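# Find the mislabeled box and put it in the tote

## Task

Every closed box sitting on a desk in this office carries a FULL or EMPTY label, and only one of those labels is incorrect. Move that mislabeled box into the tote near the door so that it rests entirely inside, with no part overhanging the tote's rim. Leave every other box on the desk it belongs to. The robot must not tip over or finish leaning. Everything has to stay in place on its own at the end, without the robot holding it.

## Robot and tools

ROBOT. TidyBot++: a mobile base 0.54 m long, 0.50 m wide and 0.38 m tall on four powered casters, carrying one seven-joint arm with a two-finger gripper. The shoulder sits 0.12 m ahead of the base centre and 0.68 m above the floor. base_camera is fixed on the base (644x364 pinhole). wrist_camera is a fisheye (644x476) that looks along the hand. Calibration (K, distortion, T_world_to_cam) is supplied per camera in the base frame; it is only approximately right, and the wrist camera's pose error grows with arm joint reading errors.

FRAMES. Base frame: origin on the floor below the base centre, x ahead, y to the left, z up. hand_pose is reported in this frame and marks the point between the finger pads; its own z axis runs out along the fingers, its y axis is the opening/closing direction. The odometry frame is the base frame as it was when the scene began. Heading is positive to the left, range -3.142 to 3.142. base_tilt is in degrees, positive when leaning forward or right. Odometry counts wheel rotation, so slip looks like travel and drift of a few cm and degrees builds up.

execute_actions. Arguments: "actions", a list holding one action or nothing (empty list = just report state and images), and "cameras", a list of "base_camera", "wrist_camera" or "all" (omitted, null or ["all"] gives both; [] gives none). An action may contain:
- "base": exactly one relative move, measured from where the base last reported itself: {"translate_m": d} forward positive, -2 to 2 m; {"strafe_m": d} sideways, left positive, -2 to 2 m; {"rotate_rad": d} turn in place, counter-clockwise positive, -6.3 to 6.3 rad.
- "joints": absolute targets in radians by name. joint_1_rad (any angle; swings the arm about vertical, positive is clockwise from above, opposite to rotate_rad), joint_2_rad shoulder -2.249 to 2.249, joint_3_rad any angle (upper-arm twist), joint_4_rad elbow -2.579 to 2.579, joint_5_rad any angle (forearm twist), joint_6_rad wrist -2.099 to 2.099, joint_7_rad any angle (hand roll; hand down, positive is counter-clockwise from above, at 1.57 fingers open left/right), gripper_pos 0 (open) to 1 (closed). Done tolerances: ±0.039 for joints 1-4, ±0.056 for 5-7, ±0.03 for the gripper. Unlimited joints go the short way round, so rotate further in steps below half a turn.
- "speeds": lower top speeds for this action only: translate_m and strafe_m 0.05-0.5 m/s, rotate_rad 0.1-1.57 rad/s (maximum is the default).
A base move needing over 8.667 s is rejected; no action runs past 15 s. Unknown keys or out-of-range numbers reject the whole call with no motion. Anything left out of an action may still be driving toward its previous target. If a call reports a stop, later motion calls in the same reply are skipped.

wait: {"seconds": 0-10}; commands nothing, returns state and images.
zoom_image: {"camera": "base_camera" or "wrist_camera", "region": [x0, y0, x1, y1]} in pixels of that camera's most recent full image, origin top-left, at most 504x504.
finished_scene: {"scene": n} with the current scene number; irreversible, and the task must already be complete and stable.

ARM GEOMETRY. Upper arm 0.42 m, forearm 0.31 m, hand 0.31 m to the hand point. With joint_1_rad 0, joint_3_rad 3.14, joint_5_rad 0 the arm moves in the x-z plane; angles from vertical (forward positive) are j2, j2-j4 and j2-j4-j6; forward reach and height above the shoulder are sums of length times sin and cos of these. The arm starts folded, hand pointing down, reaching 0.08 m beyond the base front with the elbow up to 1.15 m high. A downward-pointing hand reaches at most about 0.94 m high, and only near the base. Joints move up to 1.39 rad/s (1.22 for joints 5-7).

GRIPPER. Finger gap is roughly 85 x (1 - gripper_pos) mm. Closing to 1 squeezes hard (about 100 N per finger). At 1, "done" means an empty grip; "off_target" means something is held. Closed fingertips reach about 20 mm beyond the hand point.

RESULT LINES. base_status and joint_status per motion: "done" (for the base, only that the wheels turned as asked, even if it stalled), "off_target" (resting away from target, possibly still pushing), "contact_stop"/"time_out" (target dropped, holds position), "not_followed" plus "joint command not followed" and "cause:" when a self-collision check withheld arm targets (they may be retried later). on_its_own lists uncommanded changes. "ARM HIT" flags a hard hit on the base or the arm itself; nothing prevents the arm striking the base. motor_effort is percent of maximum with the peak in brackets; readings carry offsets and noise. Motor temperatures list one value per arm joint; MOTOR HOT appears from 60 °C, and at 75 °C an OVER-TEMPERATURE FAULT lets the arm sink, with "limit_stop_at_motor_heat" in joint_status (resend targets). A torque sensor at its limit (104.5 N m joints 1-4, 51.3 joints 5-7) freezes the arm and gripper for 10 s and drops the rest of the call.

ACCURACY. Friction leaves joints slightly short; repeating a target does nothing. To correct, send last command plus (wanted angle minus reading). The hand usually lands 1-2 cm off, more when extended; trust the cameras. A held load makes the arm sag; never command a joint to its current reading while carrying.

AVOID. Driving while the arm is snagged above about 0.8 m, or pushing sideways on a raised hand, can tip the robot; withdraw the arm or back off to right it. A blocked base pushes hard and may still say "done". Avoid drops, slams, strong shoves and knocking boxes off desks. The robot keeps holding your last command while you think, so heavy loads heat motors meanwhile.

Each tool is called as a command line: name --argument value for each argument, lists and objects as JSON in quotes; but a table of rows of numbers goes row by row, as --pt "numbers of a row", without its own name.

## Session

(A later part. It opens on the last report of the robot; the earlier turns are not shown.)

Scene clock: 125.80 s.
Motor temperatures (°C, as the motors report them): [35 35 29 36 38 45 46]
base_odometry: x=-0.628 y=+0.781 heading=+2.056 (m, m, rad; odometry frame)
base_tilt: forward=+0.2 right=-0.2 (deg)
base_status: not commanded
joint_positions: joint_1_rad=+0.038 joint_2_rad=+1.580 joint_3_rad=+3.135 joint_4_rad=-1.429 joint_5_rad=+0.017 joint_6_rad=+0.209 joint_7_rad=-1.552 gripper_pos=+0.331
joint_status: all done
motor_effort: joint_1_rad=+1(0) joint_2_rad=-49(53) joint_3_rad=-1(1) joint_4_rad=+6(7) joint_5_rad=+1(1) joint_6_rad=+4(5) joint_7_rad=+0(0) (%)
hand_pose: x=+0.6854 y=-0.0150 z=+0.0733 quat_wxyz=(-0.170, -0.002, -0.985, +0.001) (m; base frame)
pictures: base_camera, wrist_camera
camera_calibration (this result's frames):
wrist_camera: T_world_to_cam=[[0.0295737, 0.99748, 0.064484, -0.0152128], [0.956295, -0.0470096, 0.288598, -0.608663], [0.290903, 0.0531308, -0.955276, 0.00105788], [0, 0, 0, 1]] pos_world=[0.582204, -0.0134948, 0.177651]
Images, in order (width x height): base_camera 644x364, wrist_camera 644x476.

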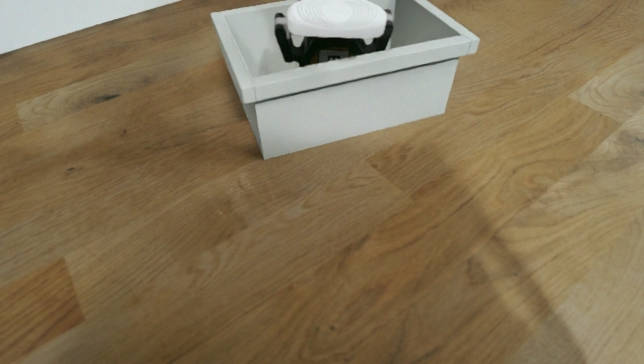

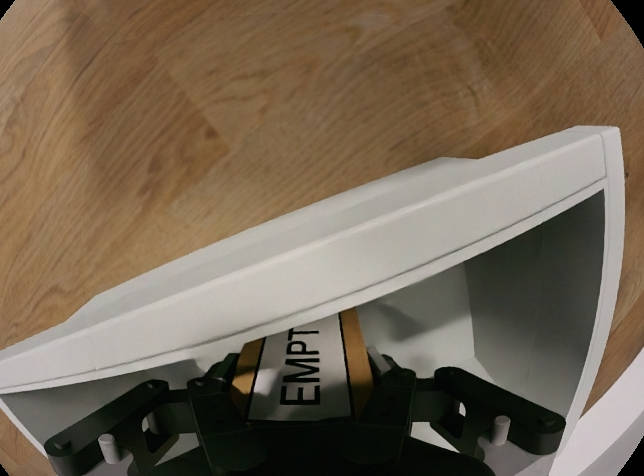

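execute_actions --actions '[{"joints":{"gripper_pos":0.15}}]' --cameras '[]'

execute_actions --actions '[{"joints":{"joint_2_rad":1.2,"joint_4_rad":-1.72,"joint_6_rad":0.12}}]'

Scene clock: 131.27 s.
Motor temperatures (°C, as the motors report them): [35 35 29 36 38 45 46]
base_odometry: x=-0.628 y=+0.781 heading=+2.056 (m, m, rad; odometry frame)
base_tilt: forward=+0.2 right=-0.2 (deg)
base_status: not commanded
joint_positions: joint_1_rad=+0.039 joint_2_rad=+1.565 joint_3_rad=+3.135 joint_4_rad=-1.424 joint_5_rad=+0.017 joint_6_rad=+0.216 joint_7_rad=-1.552 gripper_pos=+0.150
joint_status: all done
motor_effort: joint_1_rad=+1(0) joint_2_rad=-46(49) joint_3_rad=-1(2) joint_4_rad=+5(6) joint_5_rad=+1(1) joint_6_rad=+3(4) joint_7_rad=+0(0) (%)
hand_pose: x=+0.6993 y=-0.0163 z=+0.0832 quat_wxyz=(-0.183, -0.002, -0.983, +0.002) (m; base frame)
pictures: none
No camera images: the call's "cameras" was empty. Leave "cameras" out to get every camera's image.

Scene clock: 132.80 s.
Motor temperatures (°C, as the motors report them): [35 35 29 35 38 45 46]
base_odometry: x=-0.628 y=+0.781 heading=+2.056 (m, m, rad; odometry frame)
base_tilt: forward=+0.2 right=-0.2 (deg)
base_status: not commanded
joint_positions: joint_1_rad=+0.039 joint_2_rad=+1.201 joint_3_rad=+3.135 joint_4_rad=-1.704 joint_5_rad=+0.017 joint_6_rad=+0.140 joint_7_rad=-1.552 gripper_pos=+0.150
joint_status: all done
motor_effort: joint_1_rad=+0(0) joint_2_rad=-45(48) joint_3_rad=-1(1) joint_4_rad=+6(7) joint_5_rad=+0(1) joint_6_rad=+3(4) joint_7_rad=+0(0) (%)
hand_pose: x=+0.6990 y=-0.0165 z=+0.2387 quat_wxyz=(-0.187, -0.001, -0.982, +0.003) (m; base frame)
pictures: base_camera, wrist_camera
camera_calibration (this result's frames):
wrist_camera: T_world_to_cam=[[0.0267245, 0.99769, 0.062454, -0.022233], [0.94579, -0.0454648, 0.321581, -0.670027], [0.323677, 0.0504742, -0.94482, 0.129808], [0, 0, 0, 1]] pos_world=[0.592283, -0.0148329, 0.339501]
Images, in order (width x height): base_camera 644x364, wrist_camera 644x476.

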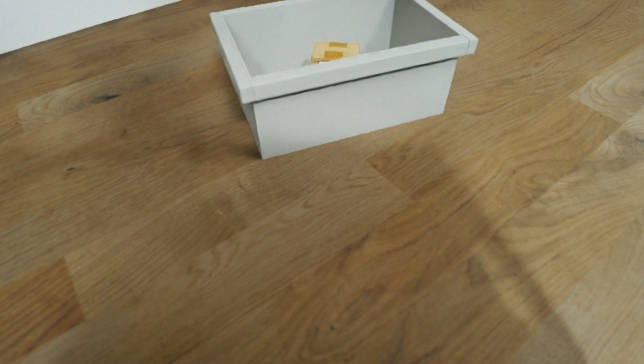

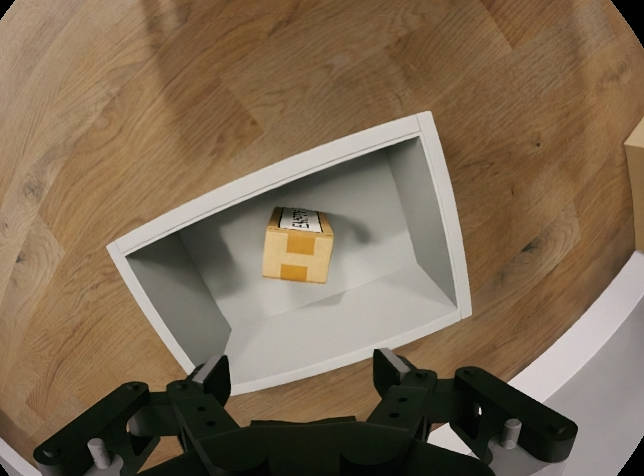

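finished_scene --scene 2

The scene is finished: the task was done.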